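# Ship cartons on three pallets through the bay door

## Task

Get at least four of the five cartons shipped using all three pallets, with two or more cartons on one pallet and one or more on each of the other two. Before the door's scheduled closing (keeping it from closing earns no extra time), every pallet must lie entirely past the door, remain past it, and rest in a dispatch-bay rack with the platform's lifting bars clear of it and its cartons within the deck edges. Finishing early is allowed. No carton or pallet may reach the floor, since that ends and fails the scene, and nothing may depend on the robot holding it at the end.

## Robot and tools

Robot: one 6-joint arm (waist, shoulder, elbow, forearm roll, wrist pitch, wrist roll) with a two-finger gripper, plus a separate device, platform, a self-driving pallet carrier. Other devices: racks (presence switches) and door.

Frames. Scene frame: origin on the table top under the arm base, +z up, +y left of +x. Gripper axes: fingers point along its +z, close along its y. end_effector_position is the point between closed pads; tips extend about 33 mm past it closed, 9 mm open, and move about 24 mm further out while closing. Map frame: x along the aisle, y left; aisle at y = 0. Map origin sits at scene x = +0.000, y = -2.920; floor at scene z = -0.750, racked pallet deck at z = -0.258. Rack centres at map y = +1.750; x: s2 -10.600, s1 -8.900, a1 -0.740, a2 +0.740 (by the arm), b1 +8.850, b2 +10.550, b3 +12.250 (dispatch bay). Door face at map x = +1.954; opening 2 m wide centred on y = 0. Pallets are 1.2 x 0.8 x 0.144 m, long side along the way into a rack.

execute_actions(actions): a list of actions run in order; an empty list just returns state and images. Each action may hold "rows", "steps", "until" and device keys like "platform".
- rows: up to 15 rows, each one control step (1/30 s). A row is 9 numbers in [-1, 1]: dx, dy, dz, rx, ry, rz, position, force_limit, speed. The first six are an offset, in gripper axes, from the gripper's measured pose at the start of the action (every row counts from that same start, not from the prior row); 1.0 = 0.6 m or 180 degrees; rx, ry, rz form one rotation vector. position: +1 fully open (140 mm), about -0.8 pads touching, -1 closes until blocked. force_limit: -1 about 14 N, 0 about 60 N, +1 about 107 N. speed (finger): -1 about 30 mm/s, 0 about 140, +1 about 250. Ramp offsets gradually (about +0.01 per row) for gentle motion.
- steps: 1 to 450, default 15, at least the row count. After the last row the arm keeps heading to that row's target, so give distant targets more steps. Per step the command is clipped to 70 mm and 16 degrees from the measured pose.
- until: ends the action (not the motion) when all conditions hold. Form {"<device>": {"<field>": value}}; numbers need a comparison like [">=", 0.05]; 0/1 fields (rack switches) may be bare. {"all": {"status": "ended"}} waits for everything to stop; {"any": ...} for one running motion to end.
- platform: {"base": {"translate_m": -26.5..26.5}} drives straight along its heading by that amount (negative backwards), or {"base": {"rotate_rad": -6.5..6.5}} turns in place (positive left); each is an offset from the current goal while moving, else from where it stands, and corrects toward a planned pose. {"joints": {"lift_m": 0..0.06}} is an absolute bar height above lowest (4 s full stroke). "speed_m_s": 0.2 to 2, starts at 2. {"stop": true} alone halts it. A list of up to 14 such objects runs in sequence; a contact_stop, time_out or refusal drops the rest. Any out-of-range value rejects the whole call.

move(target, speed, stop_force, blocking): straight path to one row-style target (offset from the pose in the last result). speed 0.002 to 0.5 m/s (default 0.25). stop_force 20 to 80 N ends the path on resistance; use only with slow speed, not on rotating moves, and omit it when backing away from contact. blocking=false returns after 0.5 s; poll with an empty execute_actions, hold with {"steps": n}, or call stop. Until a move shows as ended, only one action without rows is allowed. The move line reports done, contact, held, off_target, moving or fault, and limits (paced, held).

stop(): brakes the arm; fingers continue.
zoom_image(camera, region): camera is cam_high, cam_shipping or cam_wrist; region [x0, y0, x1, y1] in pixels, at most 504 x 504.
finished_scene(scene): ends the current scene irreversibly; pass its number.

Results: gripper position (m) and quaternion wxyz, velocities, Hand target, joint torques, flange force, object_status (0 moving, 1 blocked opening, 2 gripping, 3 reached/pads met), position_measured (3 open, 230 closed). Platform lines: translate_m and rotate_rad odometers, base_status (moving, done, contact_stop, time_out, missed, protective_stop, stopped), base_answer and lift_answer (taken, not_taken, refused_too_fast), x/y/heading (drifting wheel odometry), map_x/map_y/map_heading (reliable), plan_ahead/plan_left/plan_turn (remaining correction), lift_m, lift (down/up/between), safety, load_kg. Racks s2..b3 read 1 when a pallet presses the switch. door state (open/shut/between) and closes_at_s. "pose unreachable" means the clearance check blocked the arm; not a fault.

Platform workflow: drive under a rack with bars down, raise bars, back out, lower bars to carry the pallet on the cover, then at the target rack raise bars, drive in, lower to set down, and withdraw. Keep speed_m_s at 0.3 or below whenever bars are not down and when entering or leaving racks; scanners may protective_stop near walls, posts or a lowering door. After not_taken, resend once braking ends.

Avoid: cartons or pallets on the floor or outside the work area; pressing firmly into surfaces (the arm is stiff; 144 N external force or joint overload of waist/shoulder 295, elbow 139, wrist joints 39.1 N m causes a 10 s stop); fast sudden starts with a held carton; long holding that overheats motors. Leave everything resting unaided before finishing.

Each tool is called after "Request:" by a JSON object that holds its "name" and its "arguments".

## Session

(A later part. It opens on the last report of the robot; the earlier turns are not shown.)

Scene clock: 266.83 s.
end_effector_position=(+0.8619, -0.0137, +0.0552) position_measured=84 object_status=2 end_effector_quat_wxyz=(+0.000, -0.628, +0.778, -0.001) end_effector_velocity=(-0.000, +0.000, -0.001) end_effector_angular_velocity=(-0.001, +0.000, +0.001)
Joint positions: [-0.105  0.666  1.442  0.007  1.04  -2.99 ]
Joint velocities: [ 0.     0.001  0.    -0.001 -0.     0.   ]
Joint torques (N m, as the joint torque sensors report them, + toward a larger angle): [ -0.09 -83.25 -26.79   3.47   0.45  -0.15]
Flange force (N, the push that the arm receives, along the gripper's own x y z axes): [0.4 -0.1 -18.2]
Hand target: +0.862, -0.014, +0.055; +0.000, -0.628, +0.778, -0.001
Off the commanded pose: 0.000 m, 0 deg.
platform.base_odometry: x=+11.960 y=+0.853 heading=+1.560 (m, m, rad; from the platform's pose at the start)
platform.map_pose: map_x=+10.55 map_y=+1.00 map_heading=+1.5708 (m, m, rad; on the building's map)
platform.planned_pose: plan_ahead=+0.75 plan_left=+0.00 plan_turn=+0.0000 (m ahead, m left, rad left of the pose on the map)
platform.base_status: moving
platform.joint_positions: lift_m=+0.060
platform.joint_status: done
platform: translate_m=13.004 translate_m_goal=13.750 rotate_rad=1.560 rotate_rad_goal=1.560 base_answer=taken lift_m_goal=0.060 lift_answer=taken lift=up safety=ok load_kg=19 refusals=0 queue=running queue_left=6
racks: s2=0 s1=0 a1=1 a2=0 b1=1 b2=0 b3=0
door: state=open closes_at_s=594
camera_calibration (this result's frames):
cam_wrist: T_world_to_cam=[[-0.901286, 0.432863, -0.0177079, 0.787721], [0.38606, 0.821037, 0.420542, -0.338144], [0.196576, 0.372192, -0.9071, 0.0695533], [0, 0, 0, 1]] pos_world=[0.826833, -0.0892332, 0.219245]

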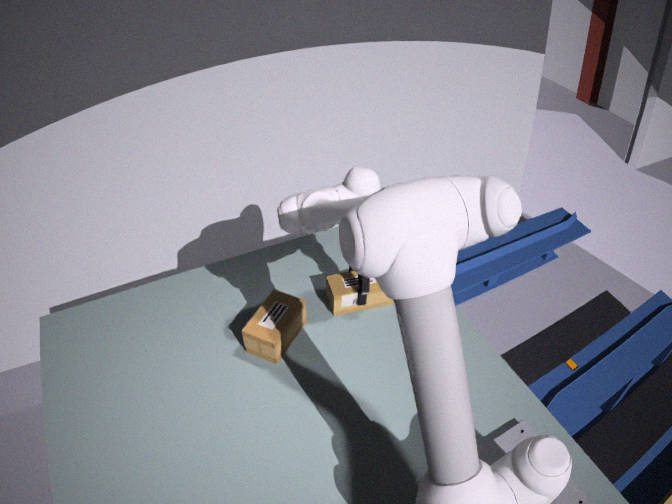

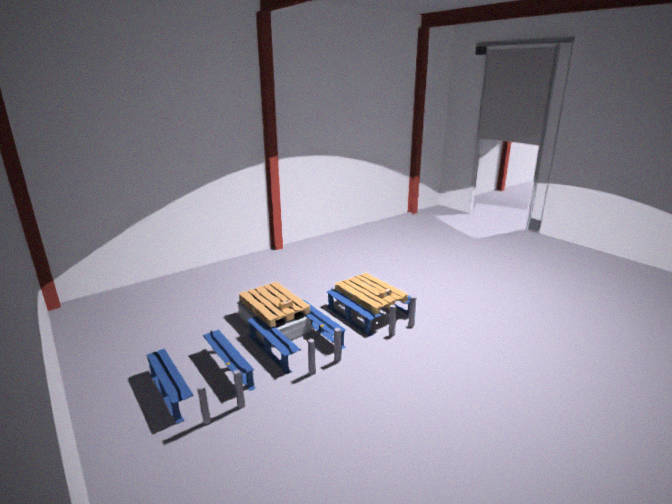

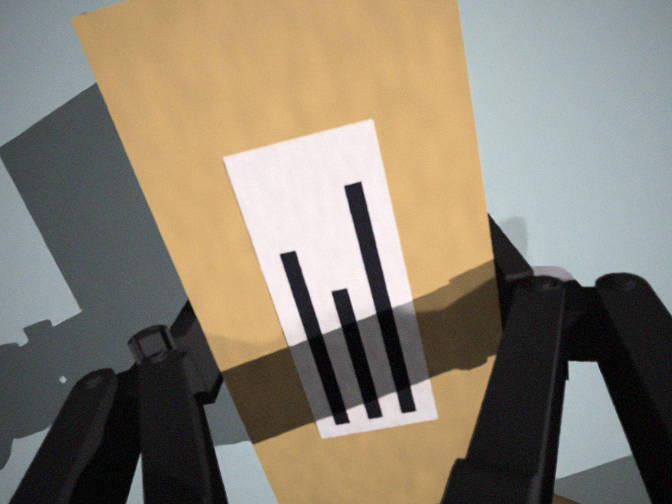

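Request:
{"name": "move", "arguments": {"target": [0,0,-0.2,0,0,0,-1,0.3,0], "speed": 0.2}}

Request:
{"name": "move", "arguments": {"target": [0.853,0.52,0,0,0,0.211,-1,0.3,0], "speed": 0.35}}

Request:
{"name": "move", "arguments": {"target": [0.995,0.292,0,0,0,0.222,-1,0.3,0], "speed": 0.35}}

Request:
{"name": "move", "arguments": {"target": [0.883,-0.033,0.3,0,0,0,-1,0.3,0], "speed": 0.35}}

Scene clock: 278.37 s.
end_effector_position=(+0.8617, -0.0135, +0.1753) position_measured=84 object_status=2 end_effector_quat_wxyz=(+0.001, -0.628, +0.778, -0.001) end_effector_velocity=(+0.000, +0.001, -0.001) end_effector_angular_velocity=(-0.002, +0.000, +0.003)
Joint positions: [-0.106  0.581  1.348  0.006  1.218 -2.99 ]
Joint velocities: [ 0.002  0.001 -0.    -0.002 -0.    -0.   ]
Joint torques (N m, as the joint torque sensors report them, + toward a larger angle): [  1.89 -98.5  -41.83   4.28   0.05  -0.14]
Flange force (N, the push that the arm receives, along the gripper's own x y z axes): [3.2 1.7 4.4]
Hand target: +0.862, -0.013, +0.175; +0.000, -0.628, +0.778, -0.001
Off the commanded pose: 0.000 m, 0 deg.
platform.base_odometry: x=+11.955 y=+0.507 heading=+1.559 (m, m, rad; from the platform's pose at the start)
platform.map_pose: map_x=+10.55 map_y=+0.63 map_heading=+1.5708 (m, m, rad; on the building's map)
platform.planned_pose: plan_ahead=-0.63 plan_left=+0.00 plan_turn=+0.0000 (m ahead, m left, rad left of the pose on the map)
platform.base_status: moving
platform.joint_positions: lift_m=+0.000
platform.joint_status: done
platform: translate_m=12.637 translate_m_goal=12.010 rotate_rad=1.559 rotate_rad_goal=1.559 base_answer=taken lift_m_goal=0.000 lift_answer=taken lift=down safety=ok load_kg=-48 refusals=0 queue=running queue_left=4
racks: s2=0 s1=0 a1=1 a2=0 b1=1 b2=1 b3=0
door: state=open closes_at_s=594
move: done
camera_calibration (this result's frames):
cam_wrist: T_world_to_cam=[[-0.901303, 0.432819, -0.0178976, 0.789632], [0.38594, 0.821074, 0.420581, -0.38858], [0.196731, 0.372164, -0.907078, 0.178353], [0, 0, 0, 1]] pos_world=[0.826579, -0.0890911, 0.339342]

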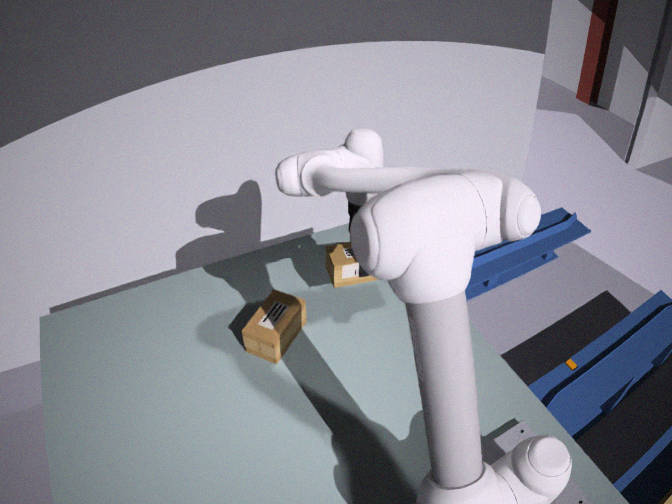

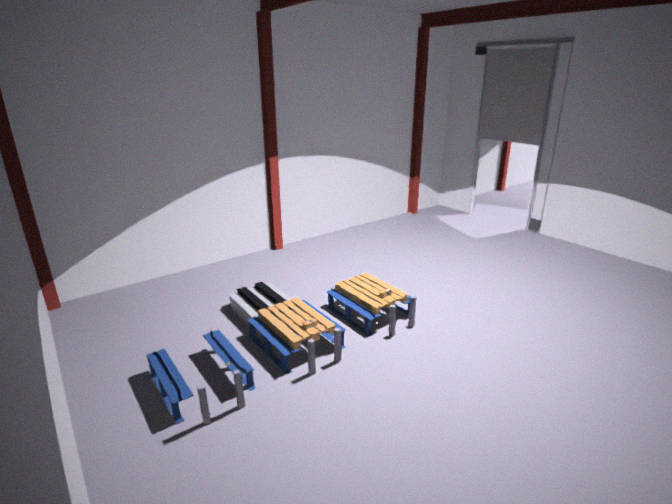

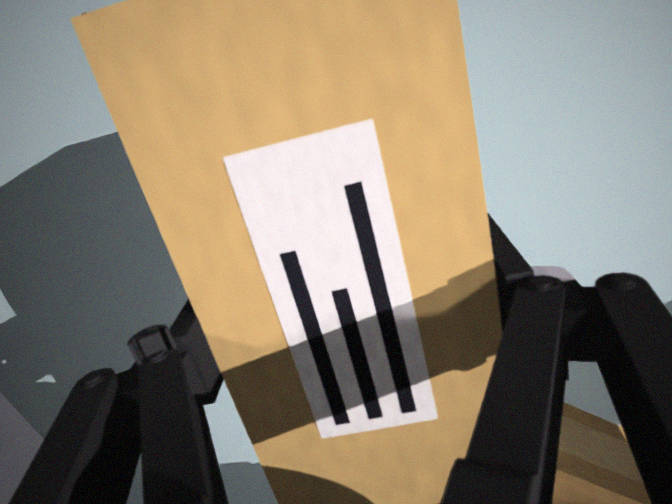

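Scene clock: 280.50 s.
end_effector_position=(+0.4483, -0.4468, +0.1751) position_measured=84 object_status=2 end_effector_quat_wxyz=(+0.001, -0.340, +0.940, -0.001) end_effector_velocity=(-0.000, -0.000, -0.001) end_effector_angular_velocity=(+0.001, +0.001, +0.000)
Joint positions: [-0.885  0.248  1.847 -0.     1.055 -3.103]
Joint velocities: [-0.001  0.001 -0.     0.     0.    -0.001]
Joint torques (N m, as the joint torque sensors report them, + toward a larger angle): [  1.92 -63.06 -38.48   3.89   0.04  -0.36]
Flange force (N, the push that the arm receives, along the gripper's own x y z axes): [3.4 0.4 4.2]
Hand target: +0.448, -0.447, +0.175; +0.001, -0.340, +0.940, -0.001
Off the commanded pose: 0.001 m, 0 deg.
platform.base_odometry: x=+11.948 y=-0.102 heading=+1.559 (m, m, rad; from the platform's pose at the start)
platform.map_pose: map_x=+10.55 map_y=+0.03 map_heading=+1.5708 (m, m, rad; on the building's map)
platform.planned_pose: plan_ahead=-0.03 plan_left=+0.00 plan_turn=+0.0000 (m ahead, m left, rad left of the pose on the map)
platform.base_status: moving
platform.joint_positions: lift_m=+0.000
platform.joint_status: done
platform: translate_m=12.034 translate_m_goal=12.010 rotate_rad=1.559 rotate_rad_goal=1.559 base_answer=taken lift_m_goal=0.000 lift_answer=taken lift=down safety=ok load_kg=-48 refusals=0 queue=running queue_left=4
racks: s2=0 s1=0 a1=1 a2=0 b1=1 b2=1 b3=0
door: state=open closes_at_s=594
move: done
camera_calibration (this result's frames):
cam_wrist: T_world_to_cam=[[-0.444154, 0.89577, -0.0179786, 0.606496], [0.808933, 0.409562, 0.421766, -0.246829], [0.385169, 0.172786, -0.906526, 0.247021], [0, 0, 0, 1]] pos_world=[0.373901, -0.484871, 0.338939]

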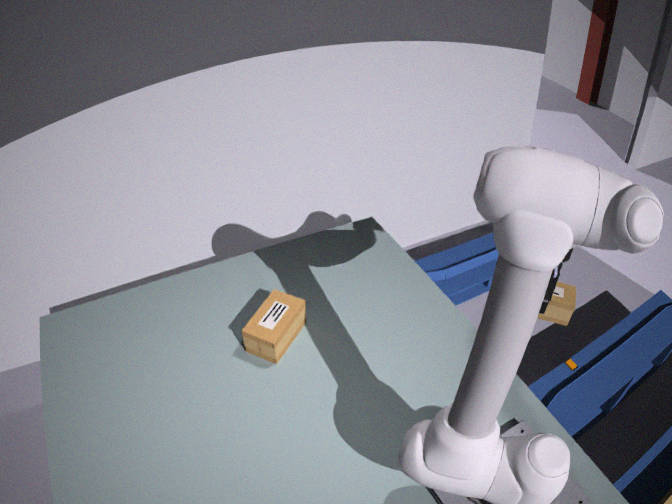

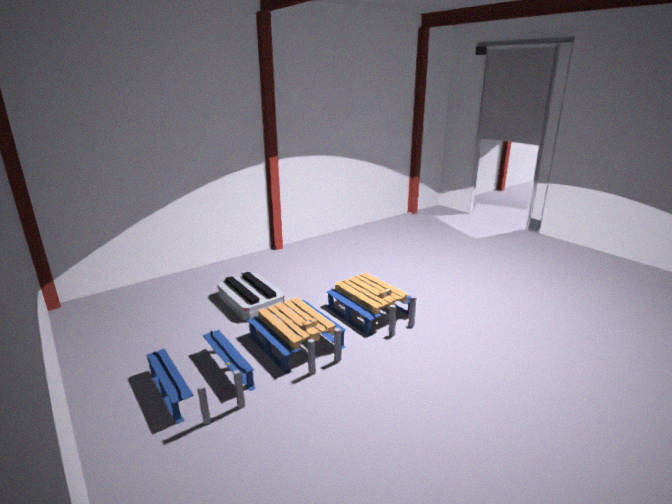

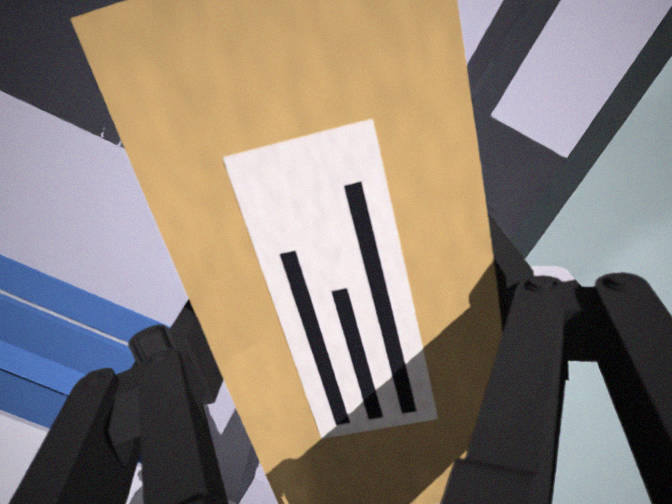

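Scene clock: 282.70 s.
end_effector_position=(-0.1220, -0.6939, +0.1745) position_measured=84 object_status=2 end_effector_quat_wxyz=(+0.001, +0.001, +1.000, -0.001) end_effector_velocity=(+0.000, -0.000, -0.000) end_effector_angular_velocity=(+0.001, -0.001, -0.000)
Joint positions: [-1.835  0.347  1.707 -0.008  1.092 -3.353]
Joint velocities: [-0.     0.001 -0.001  0.001  0.001 -0.001]
Joint torques (N m, as the joint torque sensors report them, + toward a larger angle): [  1.68 -73.7  -39.42   3.84   0.12  -0.42]
Flange force (N, the push that the arm receives, along the gripper's own x y z axes): [0.6 2.5 4.0]
Hand target: -0.122, -0.694, +0.175; +0.001, +0.001, +1.000, -0.001
Off the commanded pose: 0.001 m, 0 deg.
platform.base_odometry: x=+11.948 y=-0.140 heading=+1.008 (m, m, rad; from the platform's pose at the start)
platform.map_pose: map_x=+10.55 map_y=+0.00 map_heading=+1.0079 (m, m, rad; on the building's map)
platform.planned_pose: plan_ahead=+0.00 plan_left=+0.00 plan_turn=-1.0079 (m ahead, m left, rad left of the pose on the map)
platform.base_status: moving
platform.joint_positions: lift_m=+0.000
platform.joint_status: done
platform: translate_m=12.000 translate_m_goal=12.000 rotate_rad=0.991 rotate_rad_goal=-0.012 base_answer=taken lift_m_goal=0.000 lift_answer=taken lift=down safety=ok load_kg=-48 refusals=0 queue=running queue_left=3
racks: s2=0 s1=0 a1=1 a2=0 b1=1 b2=1 b3=0
door: state=open closes_at_s=594
move: done
camera_calibration (this result's frames):
cam_wrist: T_world_to_cam=[[0.23481, 0.971893, -0.0169878, 0.709986], [0.882599, -0.205848, 0.422666, -0.1023], [0.407289, -0.114239, -0.906126, 0.312356], [0, 0, 0, 1]] pos_world=[-0.203641, -0.675405, 0.338334]

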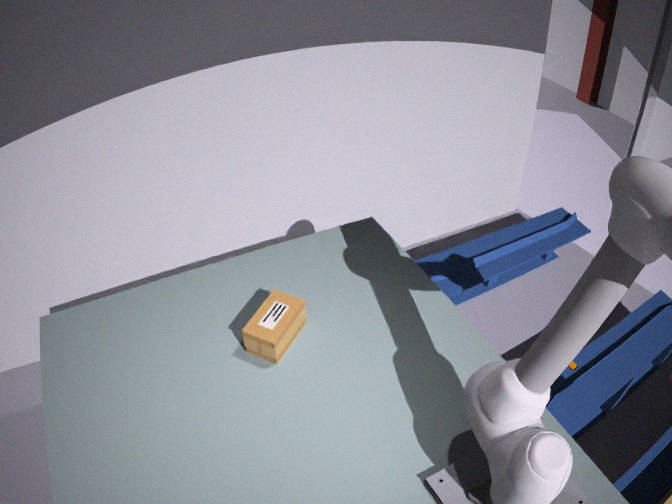

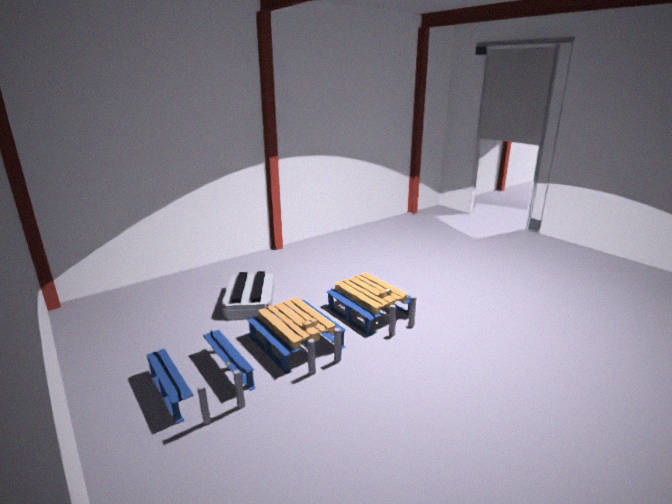

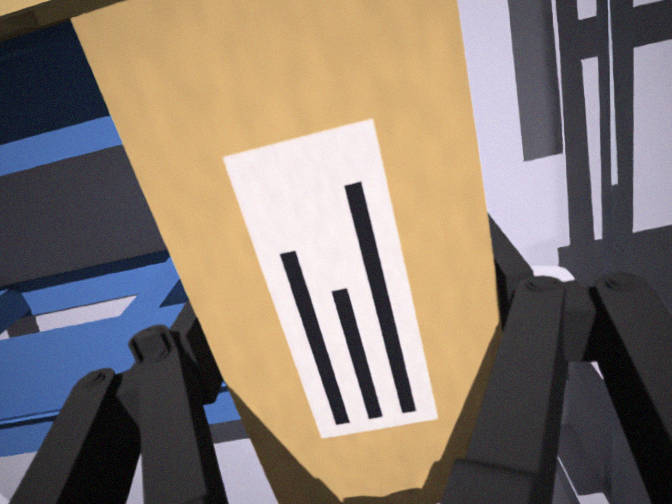

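Scene clock: 284.73 s.
end_effector_position=(-0.6514, -0.7126, -0.0059) position_measured=84 object_status=2 end_effector_quat_wxyz=(+0.001, +0.001, +1.000, -0.001) end_effector_velocity=(+0.001, -0.001, +0.001) end_effector_angular_velocity=(+0.001, +0.001, +0.003)
Joint positions: [-2.391  0.858  1.193 -0.009  1.09  -3.908]
Joint velocities: [ 0.002 -0.    -0.001 -0.001  0.001 -0.001]
Joint torques (N m, as the joint torque sensors report them, + toward a larger angle): [   2.39 -117.86  -39.9     3.96    0.09   -0.2 ]
Flange force (N, the push that the arm receives, along the gripper's own x y z axes): [-3.3 4.3 3.2]
Hand target: -0.651, -0.713, -0.006; +0.001, +0.001, +1.000, -0.001
Off the commanded pose: 0.001 m, 0 deg.
platform.base_odometry: x=+11.948 y=-0.140 heading=+0.020 (m, m, rad; from the platform's pose at the start)
platform.map_pose: map_x=+10.55 map_y=-0.01 map_heading=+0.0262 (m, m, rad; on the building's map)
platform.planned_pose: plan_ahead=+0.00 plan_left=+0.01 plan_turn=-0.0262 (m ahead, m left, rad left of the pose on the map)
platform.base_status: moving
platform.joint_positions: lift_m=+0.000
platform.joint_status: done
platform: translate_m=12.000 translate_m_goal=12.000 rotate_rad=0.012 rotate_rad_goal=-0.012 base_answer=taken lift_m_goal=0.000 lift_answer=taken lift=down safety=ok load_kg=-48 refusals=0 queue=running queue_left=3
racks: s2=0 s1=0 a1=1 a2=0 b1=1 b2=1 b3=0
door: state=open closes_at_s=594
move: done
camera_calibration (this result's frames):
cam_wrist: T_world_to_cam=[[0.234836, 0.971885, -0.0170967, 0.849411], [0.882725, -0.205862, 0.422395, 0.437425], [0.407, -0.114285, -0.90625, 0.362138], [0, 0, 0, 1]] pos_world=[-0.732988, -0.694094, 0.157944]

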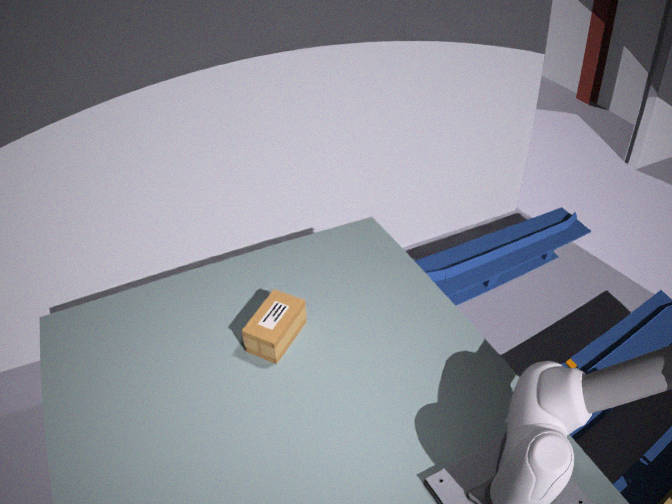

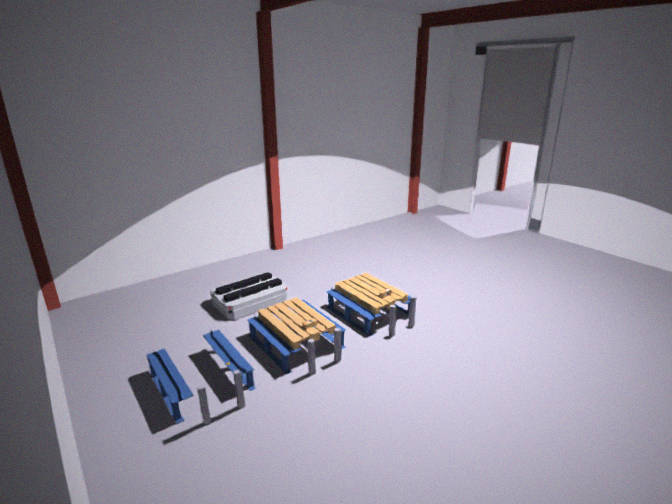

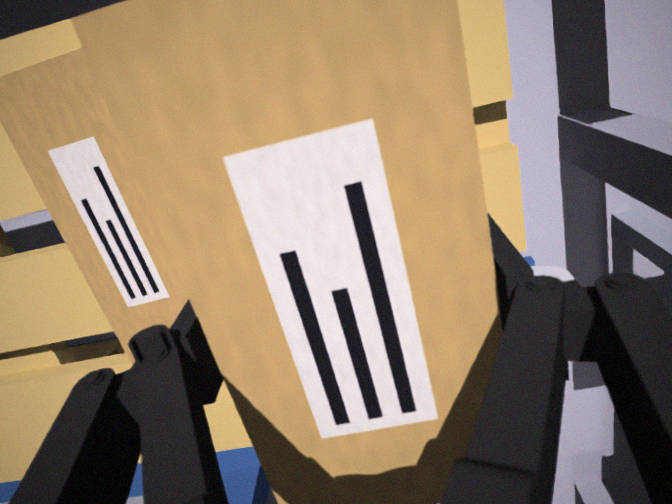

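Request:
{"name": "move", "arguments": {"target": [0,-0.01,0.292,0,0,0,-1,0.3,0], "speed": 0.15}}

Request:
{"name": "move", "arguments": {"target": [0,0,0.075,0,0,0,-1,0.3,0], "speed": 0.012, "stop_force": 20}}

Scene clock: 287.83 s.
end_effector_position=(-0.6513, -0.7190, -0.1810) position_measured=84 object_status=2 end_effector_quat_wxyz=(+0.001, +0.001, +1.000, -0.001) end_effector_velocity=(-0.002, +0.002, +0.000) end_effector_angular_velocity=(+0.000, +0.000, -0.001)
Joint positions: [-2.388  1.03   1.212 -0.01   0.899 -3.903]
Joint velocities: [-0.002 -0.    -0.    -0.     0.    -0.001]
Joint torques (N m, as the joint torque sensors report them, + toward a larger angle): [   3.58 -124.88  -36.29    3.42    0.09   -0.15]
Flange force (N, the push that the arm receives, along the gripper's own x y z axes): [-1.8 7.2 2.3]
Hand target: -0.651, -0.719, -0.181; +0.001, +0.001, +1.000, -0.001
Off the commanded pose: 0.000 m, 0 deg.
platform.base_odometry: x=+10.549 y=-0.119 heading=-0.014 (m, m, rad; from the platform's pose at the start)
platform.map_pose: map_x=+9.12 map_y=+0.00 map_heading=+0.0000 (m, m, rad; on the building's map)
platform.planned_pose: plan_ahead=-9.86 plan_left=+0.00 plan_turn=+0.0000 (m ahead, m left, rad left of the pose on the map)
platform.base_status: moving
platform.joint_positions: lift_m=+0.000
platform.joint_status: done
platform: translate_m=10.567 translate_m_goal=0.710 rotate_rad=-0.014 rotate_rad_goal=-0.013 base_answer=taken lift_m_goal=0.000 lift_answer=taken lift=down safety=ok load_kg=-48 refusals=0 queue=running queue_left=2
racks: s2=0 s1=0 a1=1 a2=0 b1=1 b2=1 b3=0
door: state=open closes_at_s=594
move: done
camera_calibration (this result's frames):
cam_wrist: T_world_to_cam=[[0.234828, 0.971886, -0.017121, 0.852583], [0.88277, -0.205856, 0.422303, 0.509956], [0.406906, -0.114282, -0.906293, 0.202628], [0, 0, 0, 1]] pos_world=[-0.732835, -0.70048, -0.0171182]

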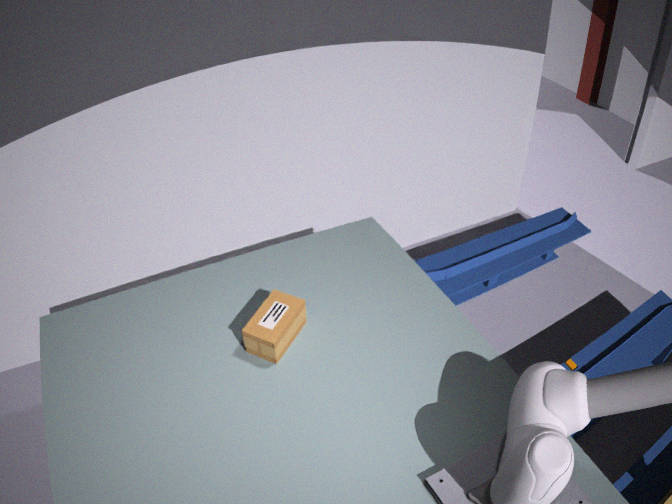

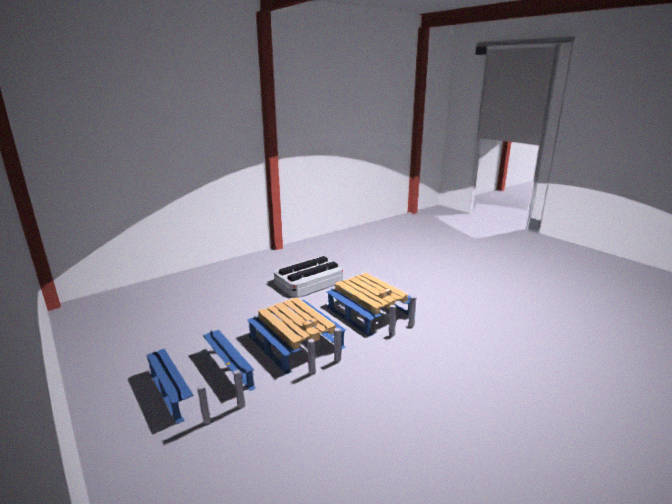

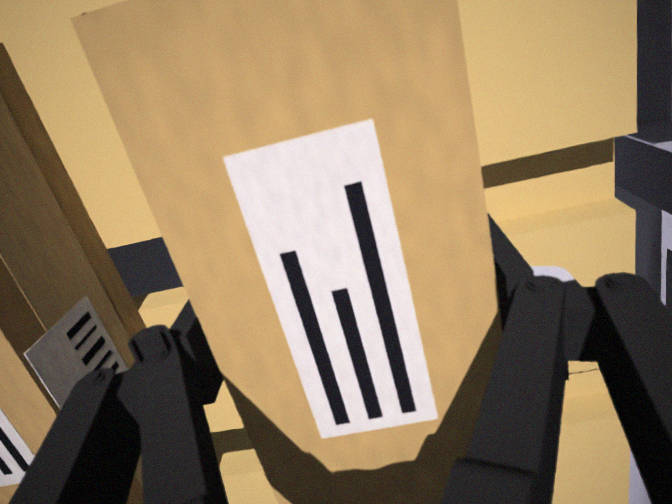

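Scene clock: 289.93 s.
end_effector_position=(-0.6514, -0.7191, -0.2023) position_measured=84 object_status=2 end_effector_quat_wxyz=(+0.001, +0.001, +1.000, -0.001) end_effector_velocity=(-0.001, +0.003, -0.000) end_effector_angular_velocity=(+0.003, -0.003, -0.003)
Joint positions: [-2.388  1.053  1.209 -0.011  0.879 -3.903]
Joint velocities: [-0.003 -0.     0.001 -0.     0.004  0.   ]
Joint torques (N m, as the joint torque sensors report them, + toward a larger angle): [   0.83 -101.52  -22.79    3.48    1.02   -0.35]
Flange force (N, the push that the arm receives, along the gripper's own x y z axes): [-0.8 0.8 -20.2]
Hand target: -0.651, -0.719, -0.202; +0.001, +0.001, +1.000, -0.001
Off the commanded pose: 0.024 m, 0 deg.
platform.base_odometry: x=+7.597 y=-0.083 heading=-0.016 (m, m, rad; from the platform's pose at the start)
platform.map_pose: map_x=+6.09 map_y=+0.00 map_heading=+0.0000 (m, m, rad; on the building's map)
platform.planned_pose: plan_ahead=-6.83 plan_left=+0.00 plan_turn=+0.0000 (m ahead, m left, rad left of the pose on the map)
platform.base_status: moving
platform.joint_positions: lift_m=+0.000
platform.joint_status: done
platform: translate_m=7.589 translate_m_goal=0.710 rotate_rad=-0.018 rotate_rad_goal=-0.018 base_answer=taken lift_m_goal=0.000 lift_answer=taken lift=down safety=ok load_kg=-48 refusals=0 queue=running queue_left=2
racks: s2=0 s1=0 a1=1 a2=0 b1=1 b2=1 b3=0
door: state=open closes_at_s=594
move: contact
camera_calibration (this result's frames):
cam_wrist: T_world_to_cam=[[0.23482, 0.971883, -0.0174052, 0.852343], [0.882876, -0.205755, 0.422131, 0.519117], [0.40668, -0.114492, -0.906368, 0.183015], [0, 0, 0, 1]] pos_world=[-0.732893, -0.700613, -0.0384208]

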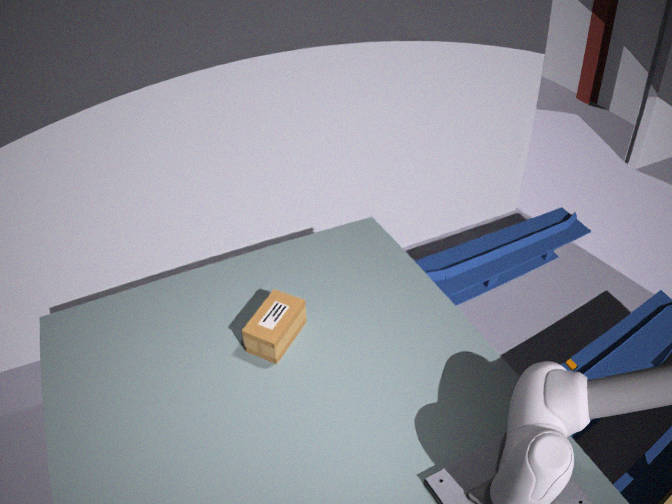

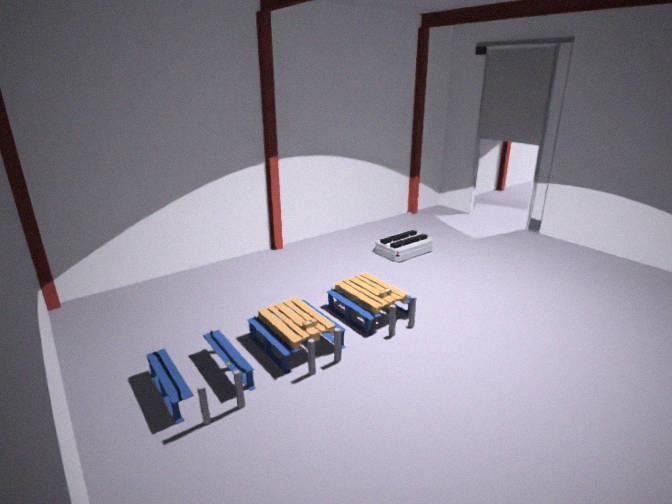

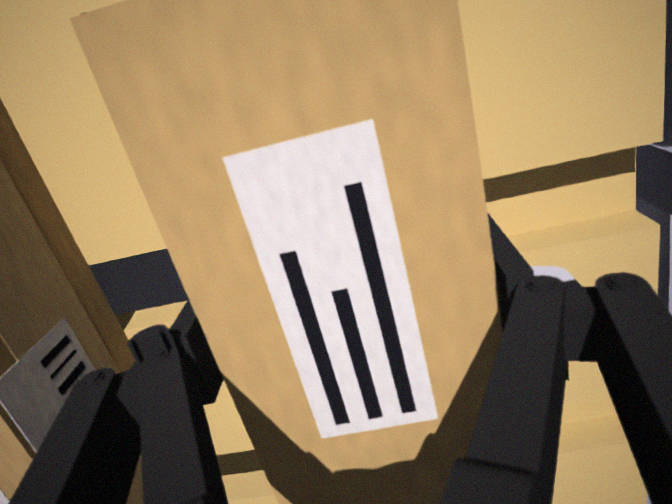

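Request:
{"name": "execute_actions", "arguments": {"actions": [{"rows":[[0,0,-0.002,0,0,0,0.7,0,0]],"steps":12}]}}

Request:
{"name": "move", "arguments": {"target": [0,0,-0.33,0,0,0,0.7,0,0], "speed": 0.2}}

Scene clock: 292.93 s.
end_effector_position=(-0.6514, -0.7191, -0.2011) position_measured=41 object_status=0 end_effector_quat_wxyz=(+0.001, +0.001, +1.000, -0.001) end_effector_velocity=(+0.001, -0.000, -0.001) end_effector_angular_velocity=(+0.001, -0.001, +0.001)
Joint positions: [-2.388  1.052  1.209 -0.011  0.88  -3.903]
Joint velocities: [ 0.001  0.001  0.    -0.    -0.     0.001]
Joint torques (N m, as the joint torque sensors report them, + toward a larger angle): [   2.17 -121.04  -32.65    3.39    0.08   -0.13]
Flange force (N, the push that the arm receives, along the gripper's own x y z axes): [-1.2 2.8 -0.7]
Hand target: -0.651, -0.719, -0.201; +0.001, +0.001, +1.000, -0.001
Off the commanded pose: 0.000 m, 0 deg.
platform.base_odometry: x=+2.554 y=+0.002 heading=-0.004 (m, m, rad; from the platform's pose at the start)
platform.map_pose: map_x=+1.11 map_y=+0.01 map_heading=+0.0087 (m, m, rad; on the building's map)
platform.planned_pose: plan_ahead=-1.85 plan_left=+0.01 plan_turn=-0.0087 (m ahead, m left, rad left of the pose on the map)
platform.base_status: moving
platform.joint_positions: lift_m=+0.000
platform.joint_status: done
platform: translate_m=2.565 translate_m_goal=0.710 rotate_rad=-0.004 rotate_rad_goal=-0.005 base_answer=taken lift_m_goal=0.000 lift_answer=taken lift=down safety=ok load_kg=-48 refusals=0 queue=running queue_left=2
racks: s2=0 s1=0 a1=1 a2=0 b1=1 b2=1 b3=0
door: state=open closes_at_s=594
camera_calibration (this result's frames):
cam_wrist: T_world_to_cam=[[0.234833, 0.97188, -0.0173933, 0.852363], [0.882873, -0.205772, 0.422129, 0.518619], [0.40668, -0.114486, -0.906369, 0.184097], [0, 0, 0, 1]] pos_world=[-0.732906, -0.700601, -0.0372388]

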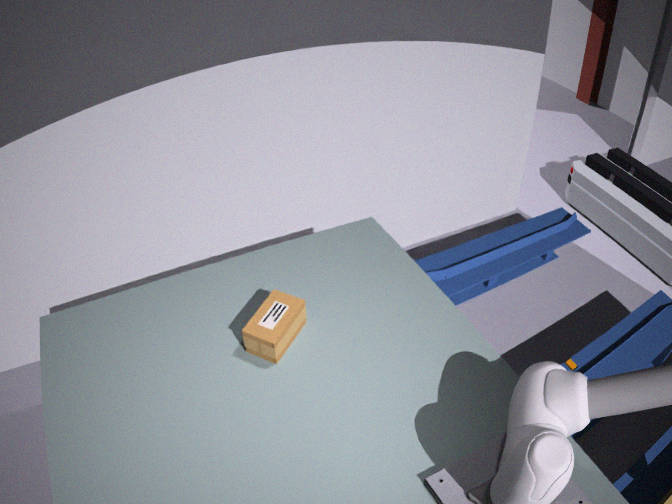

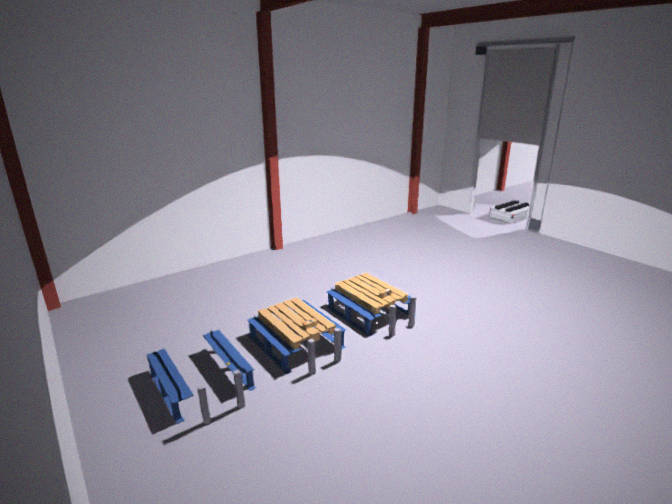

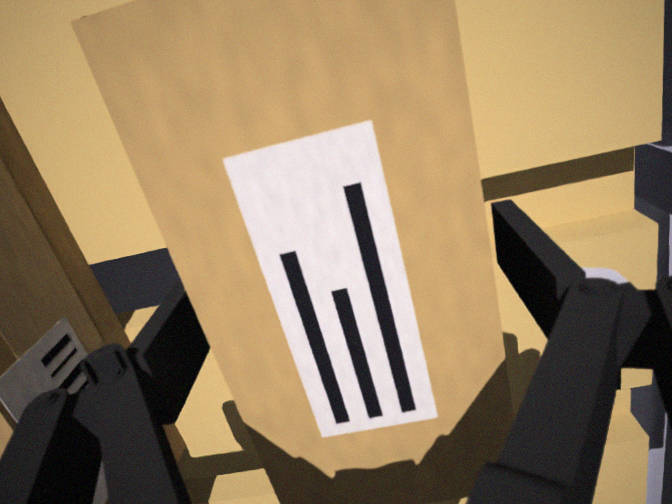

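Scene clock: 294.30 s.
end_effector_position=(-0.6515, -0.7187, -0.0031) position_measured=41 object_status=3 end_effector_quat_wxyz=(+0.001, +0.001, +1.000, -0.001) end_effector_velocity=(+0.000, -0.001, +0.001) end_effector_angular_velocity=(-0.001, +0.001, -0.000)
Joint positions: [-2.387  0.863  1.179 -0.009  1.099 -3.904]
Joint velocities: [ 0.    -0.001 -0.    -0.    -0.     0.001]
Joint torques (N m, as the joint torque sensors report them, + toward a larger angle): [   3.96 -116.2   -38.1     3.93    0.08   -0.26]
Flange force (N, the push that the arm receives, along the gripper's own x y z axes): [-0.4 3.6 0.1]
Hand target: -0.652, -0.719, -0.003; +0.001, +0.001, +1.000, -0.001
Off the commanded pose: 0.000 m, 0 deg.
platform.base_odometry: x=+1.281 y=+0.012 heading=-0.010 (m, m, rad; from the platform's pose at the start)
platform.map_pose: map_x=-0.14 map_y=+0.01 map_heading=+0.0044 (m, m, rad; on the building's map)
platform.planned_pose: plan_ahead=-0.60 plan_left=-0.01 plan_turn=-0.0044 (m ahead, m left, rad left of the pose on the map)
platform.base_status: moving
platform.joint_positions: lift_m=+0.000
platform.joint_status: done
platform: translate_m=1.309 translate_m_goal=0.710 rotate_rad=-0.010 rotate_rad_goal=-0.010 base_answer=taken lift_m_goal=0.000 lift_answer=taken lift=down safety=ok load_kg=-48 refusals=0 queue=running queue_left=2
racks: s2=0 s1=0 a1=1 a2=0 b1=1 b2=1 b3=0
door: state=open closes_at_s=594
move: done
camera_calibration (this result's frames):
cam_wrist: T_world_to_cam=[[0.234815, 0.971882, -0.0175323, 0.855428], [0.882874, -0.205694, 0.422165, 0.435311], [0.406688, -0.114609, -0.90635, 0.363582], [0, 0, 0, 1]] pos_world=[-0.733056, -0.700164, 0.160757]

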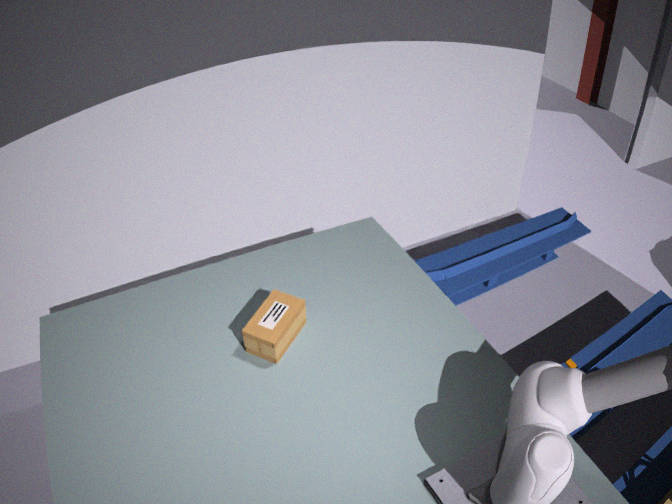

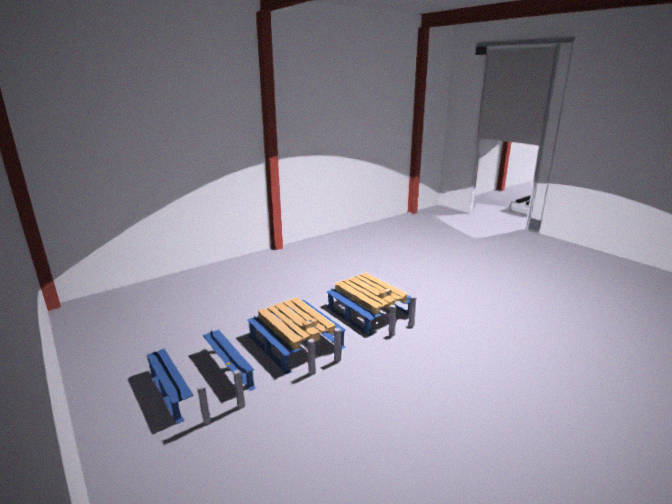

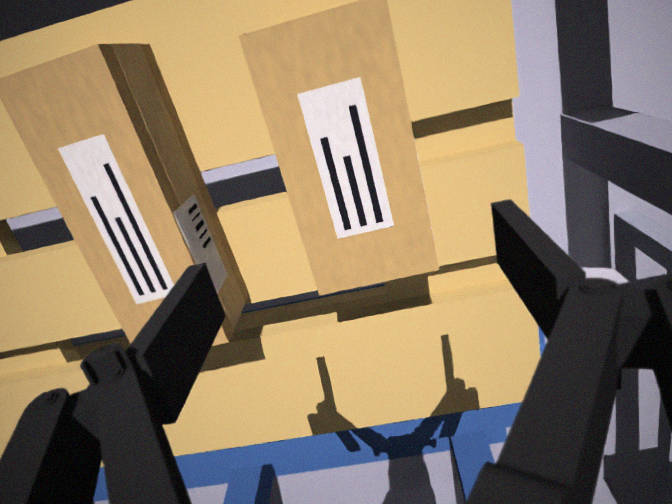

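Request:
{"name": "move", "arguments": {"target": [-0.5,0.5,-0.42,0,0,0,1,0,0], "speed": 0.3}}

Scene clock: 300.80 s.
end_effector_position=(-0.3506, -0.4190, +0.2480) position_measured=3 object_status=3 end_effector_quat_wxyz=(+0.001, +0.001, +1.000, -0.001) end_effector_velocity=(+0.001, -0.000, -0.000) end_effector_angular_velocity=(+0.001, -0.001, +0.001)
Joint positions: [-2.368  0.05   1.923 -0.009  1.168 -3.886]
Joint velocities: [ 0.001  0.001  0.    -0.     0.001 -0.   ]
Joint torques (N m, as the joint torque sensors report them, + toward a larger angle): [  3.1  -42.36 -39.33   4.12  -0.1   -0.2 ]
Flange force (N, the push that the arm receives, along the gripper's own x y z axes): [1.2 5.5 0.5]
Hand target: -0.351, -0.419, +0.248; +0.001, +0.001, +1.000, -0.001
Off the commanded pose: 0.001 m, 0 deg.
platform.base_odometry: x=+0.661 y=+0.152 heading=+1.558 (m, m, rad; from the platform's pose at the start)
platform.map_pose: map_x=-0.74 map_y=+0.15 map_heading=+1.5708 (m, m, rad; on the building's map)
platform.planned_pose: plan_ahead=+1.60 plan_left=+0.00 plan_turn=+0.0000 (m ahead, m left, rad left of the pose on the map)
platform.base_status: moving
platform.joint_positions: lift_m=+0.000
platform.joint_status: done
platform: translate_m=0.853 translate_m_goal=2.450 rotate_rad=1.558 rotate_rad_goal=1.557 base_answer=taken lift_m_goal=0.000 lift_answer=taken lift=down safety=ok load_kg=-48 refusals=0 queue=running queue_left=0
racks: s2=0 s1=0 a1=1 a2=0 b1=1 b2=1 b3=0
door: state=open closes_at_s=594
move: done
camera_calibration (this result's frames):
cam_wrist: T_world_to_cam=[[0.234779, 0.971891, -0.0174948, 0.497904], [0.882852, -0.205669, 0.422224, 0.125263], [0.406757, -0.114574, -0.906323, 0.503197], [0, 0, 0, 1]] pos_world=[-0.432165, -0.400493, 0.411881]

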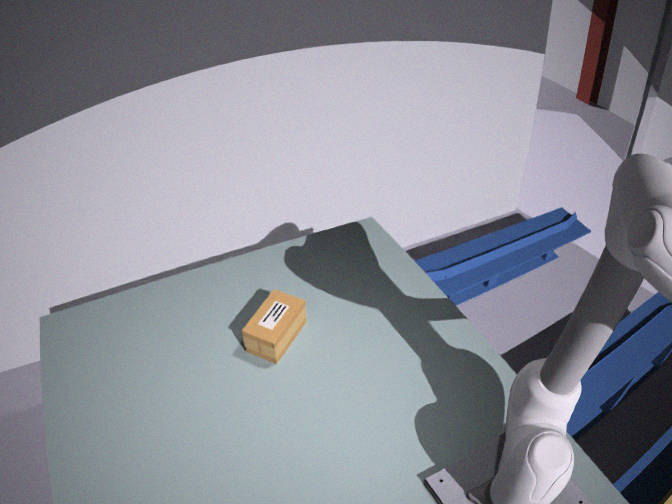

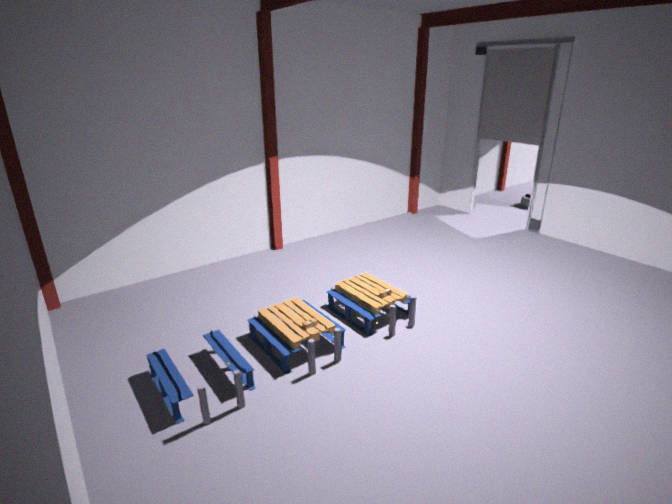

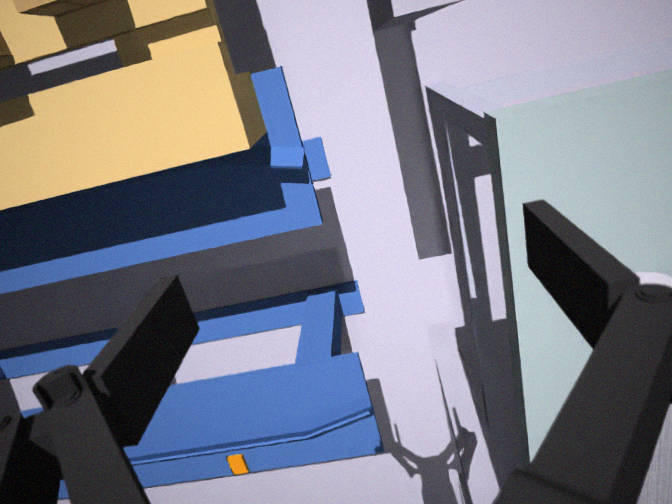

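Request:
{"name": "execute_actions", "arguments": {"actions": [{"steps":240,"until":{"all":{"status":"ended"}}},{"platform":[{"joints":{"lift_m":0.06},"speed_m_s":0.3},{"base":{"translate_m":-1.75},"speed_m_s":0.3},{"joints":{"lift_m":0},"base":{"rotate_rad":-1.5708},"speed_m_s":2},{"base":{"translate_m":12.99},"speed_m_s":2},{"joints":{"lift_m":0.06},"base":{"rotate_rad":1.5708},"speed_m_s":2},{"base":{"translate_m":1.75},"speed_m_s":0.3},{"joints":{"lift_m":0}}],"steps":1}]}}

Scene clock: 306.70 s.
end_effector_position=(-0.3506, -0.4190, +0.2481) position_measured=3 object_status=3 end_effector_quat_wxyz=(+0.001, +0.001, +1.000, -0.001) end_effector_velocity=(-0.001, +0.001, -0.000) end_effector_angular_velocity=(+0.001, -0.000, -0.002)
Joint positions: [-2.368  0.05   1.923 -0.009  1.168 -3.886]
Joint velocities: [-0.002  0.     0.    -0.     0.     0.   ]
Joint torques (N m, as the joint torque sensors report them, + toward a larger angle): [  2.29 -43.29 -38.88   4.01   0.17  -0.29]
Flange force (N, the push that the arm receives, along the gripper's own x y z axes): [1.6 2.9 1.0]
Flange force at the end of the 1st action (N, along the gripper's axes at the end of the call): [0.7 2.9 0.3]
Hand target: -0.351, -0.419, +0.248; +0.001, +0.001, +1.000, -0.001
Off the commanded pose: 0.001 m, 0 deg.
platform.base_odometry: x=+0.683 y=+1.759 heading=+1.557 (m, m, rad; from the platform's pose at the start)
platform.map_pose: map_x=-0.74 map_y=+1.75 map_heading=+1.5708 (m, m, rad; on the building's map)
platform.planned_pose: plan_ahead=+0.00 plan_left=+0.00 plan_turn=+0.0000 (m ahead, m left, rad left of the pose on the map)
platform.base_status: done
platform.joint_positions: lift_m=+0.000
platform.joint_status: moving
platform: translate_m=2.450 translate_m_goal=2.450 rotate_rad=1.557 rotate_rad_goal=1.556 base_answer=taken lift_m_goal=0.060 lift_answer=taken lift=down safety=ok load_kg=0 refusals=0 queue=running queue_left=6
racks: s2=0 s1=0 a1=1 a2=0 b1=1 b2=1 b3=0
door: state=open closes_at_s=594
camera_calibration (this result's frames):
cam_wrist: T_world_to_cam=[[0.2348, 0.971885, -0.0175361, 0.497899], [0.882871, -0.205678, 0.422179, 0.125276], [0.406703, -0.11461, -0.906343, 0.503209], [0, 0, 0, 1]] pos_world=[-0.432166, -0.400462, 0.411923]

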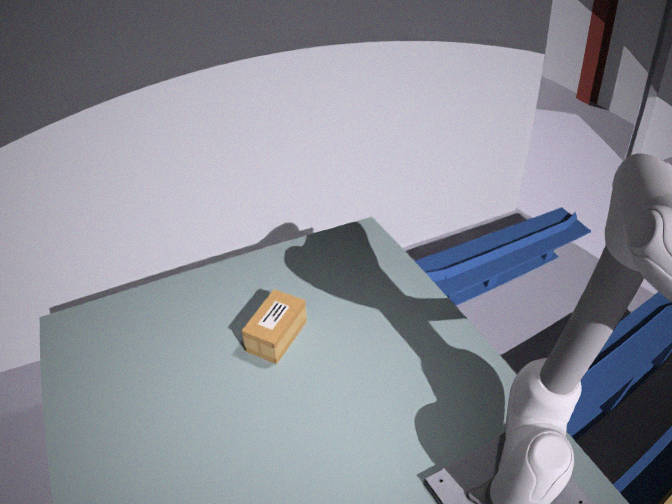

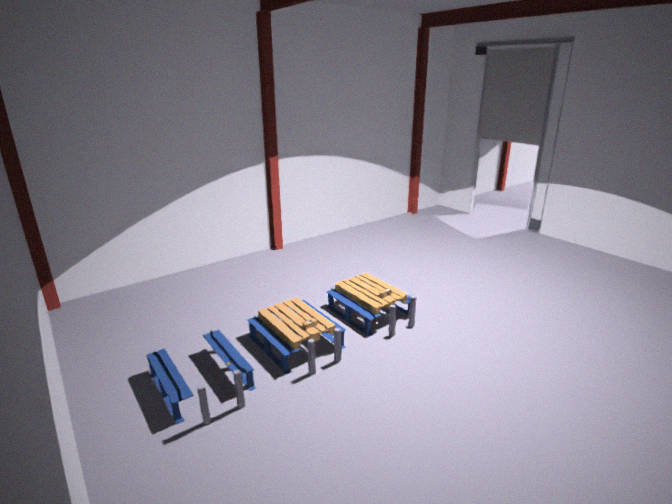

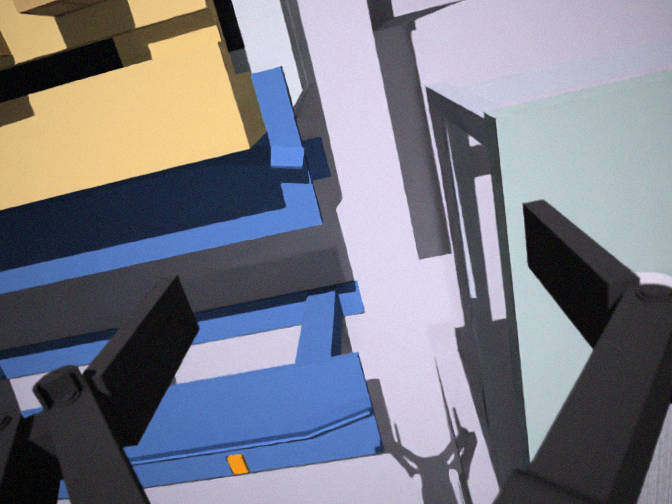

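Request:
{"name": "zoom_image", "arguments": {"camera": "cam_shipping", "region": [230,260,430,380]}}

Region (230, 260, 430, 380) of cam_shipping's 672x504 image, scaled by 2.520, with more detail than that image has; it fills the top 302 rows of this view, and the rest is white.

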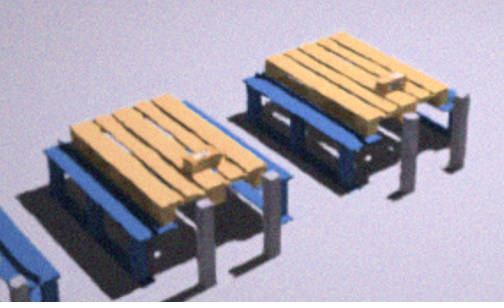

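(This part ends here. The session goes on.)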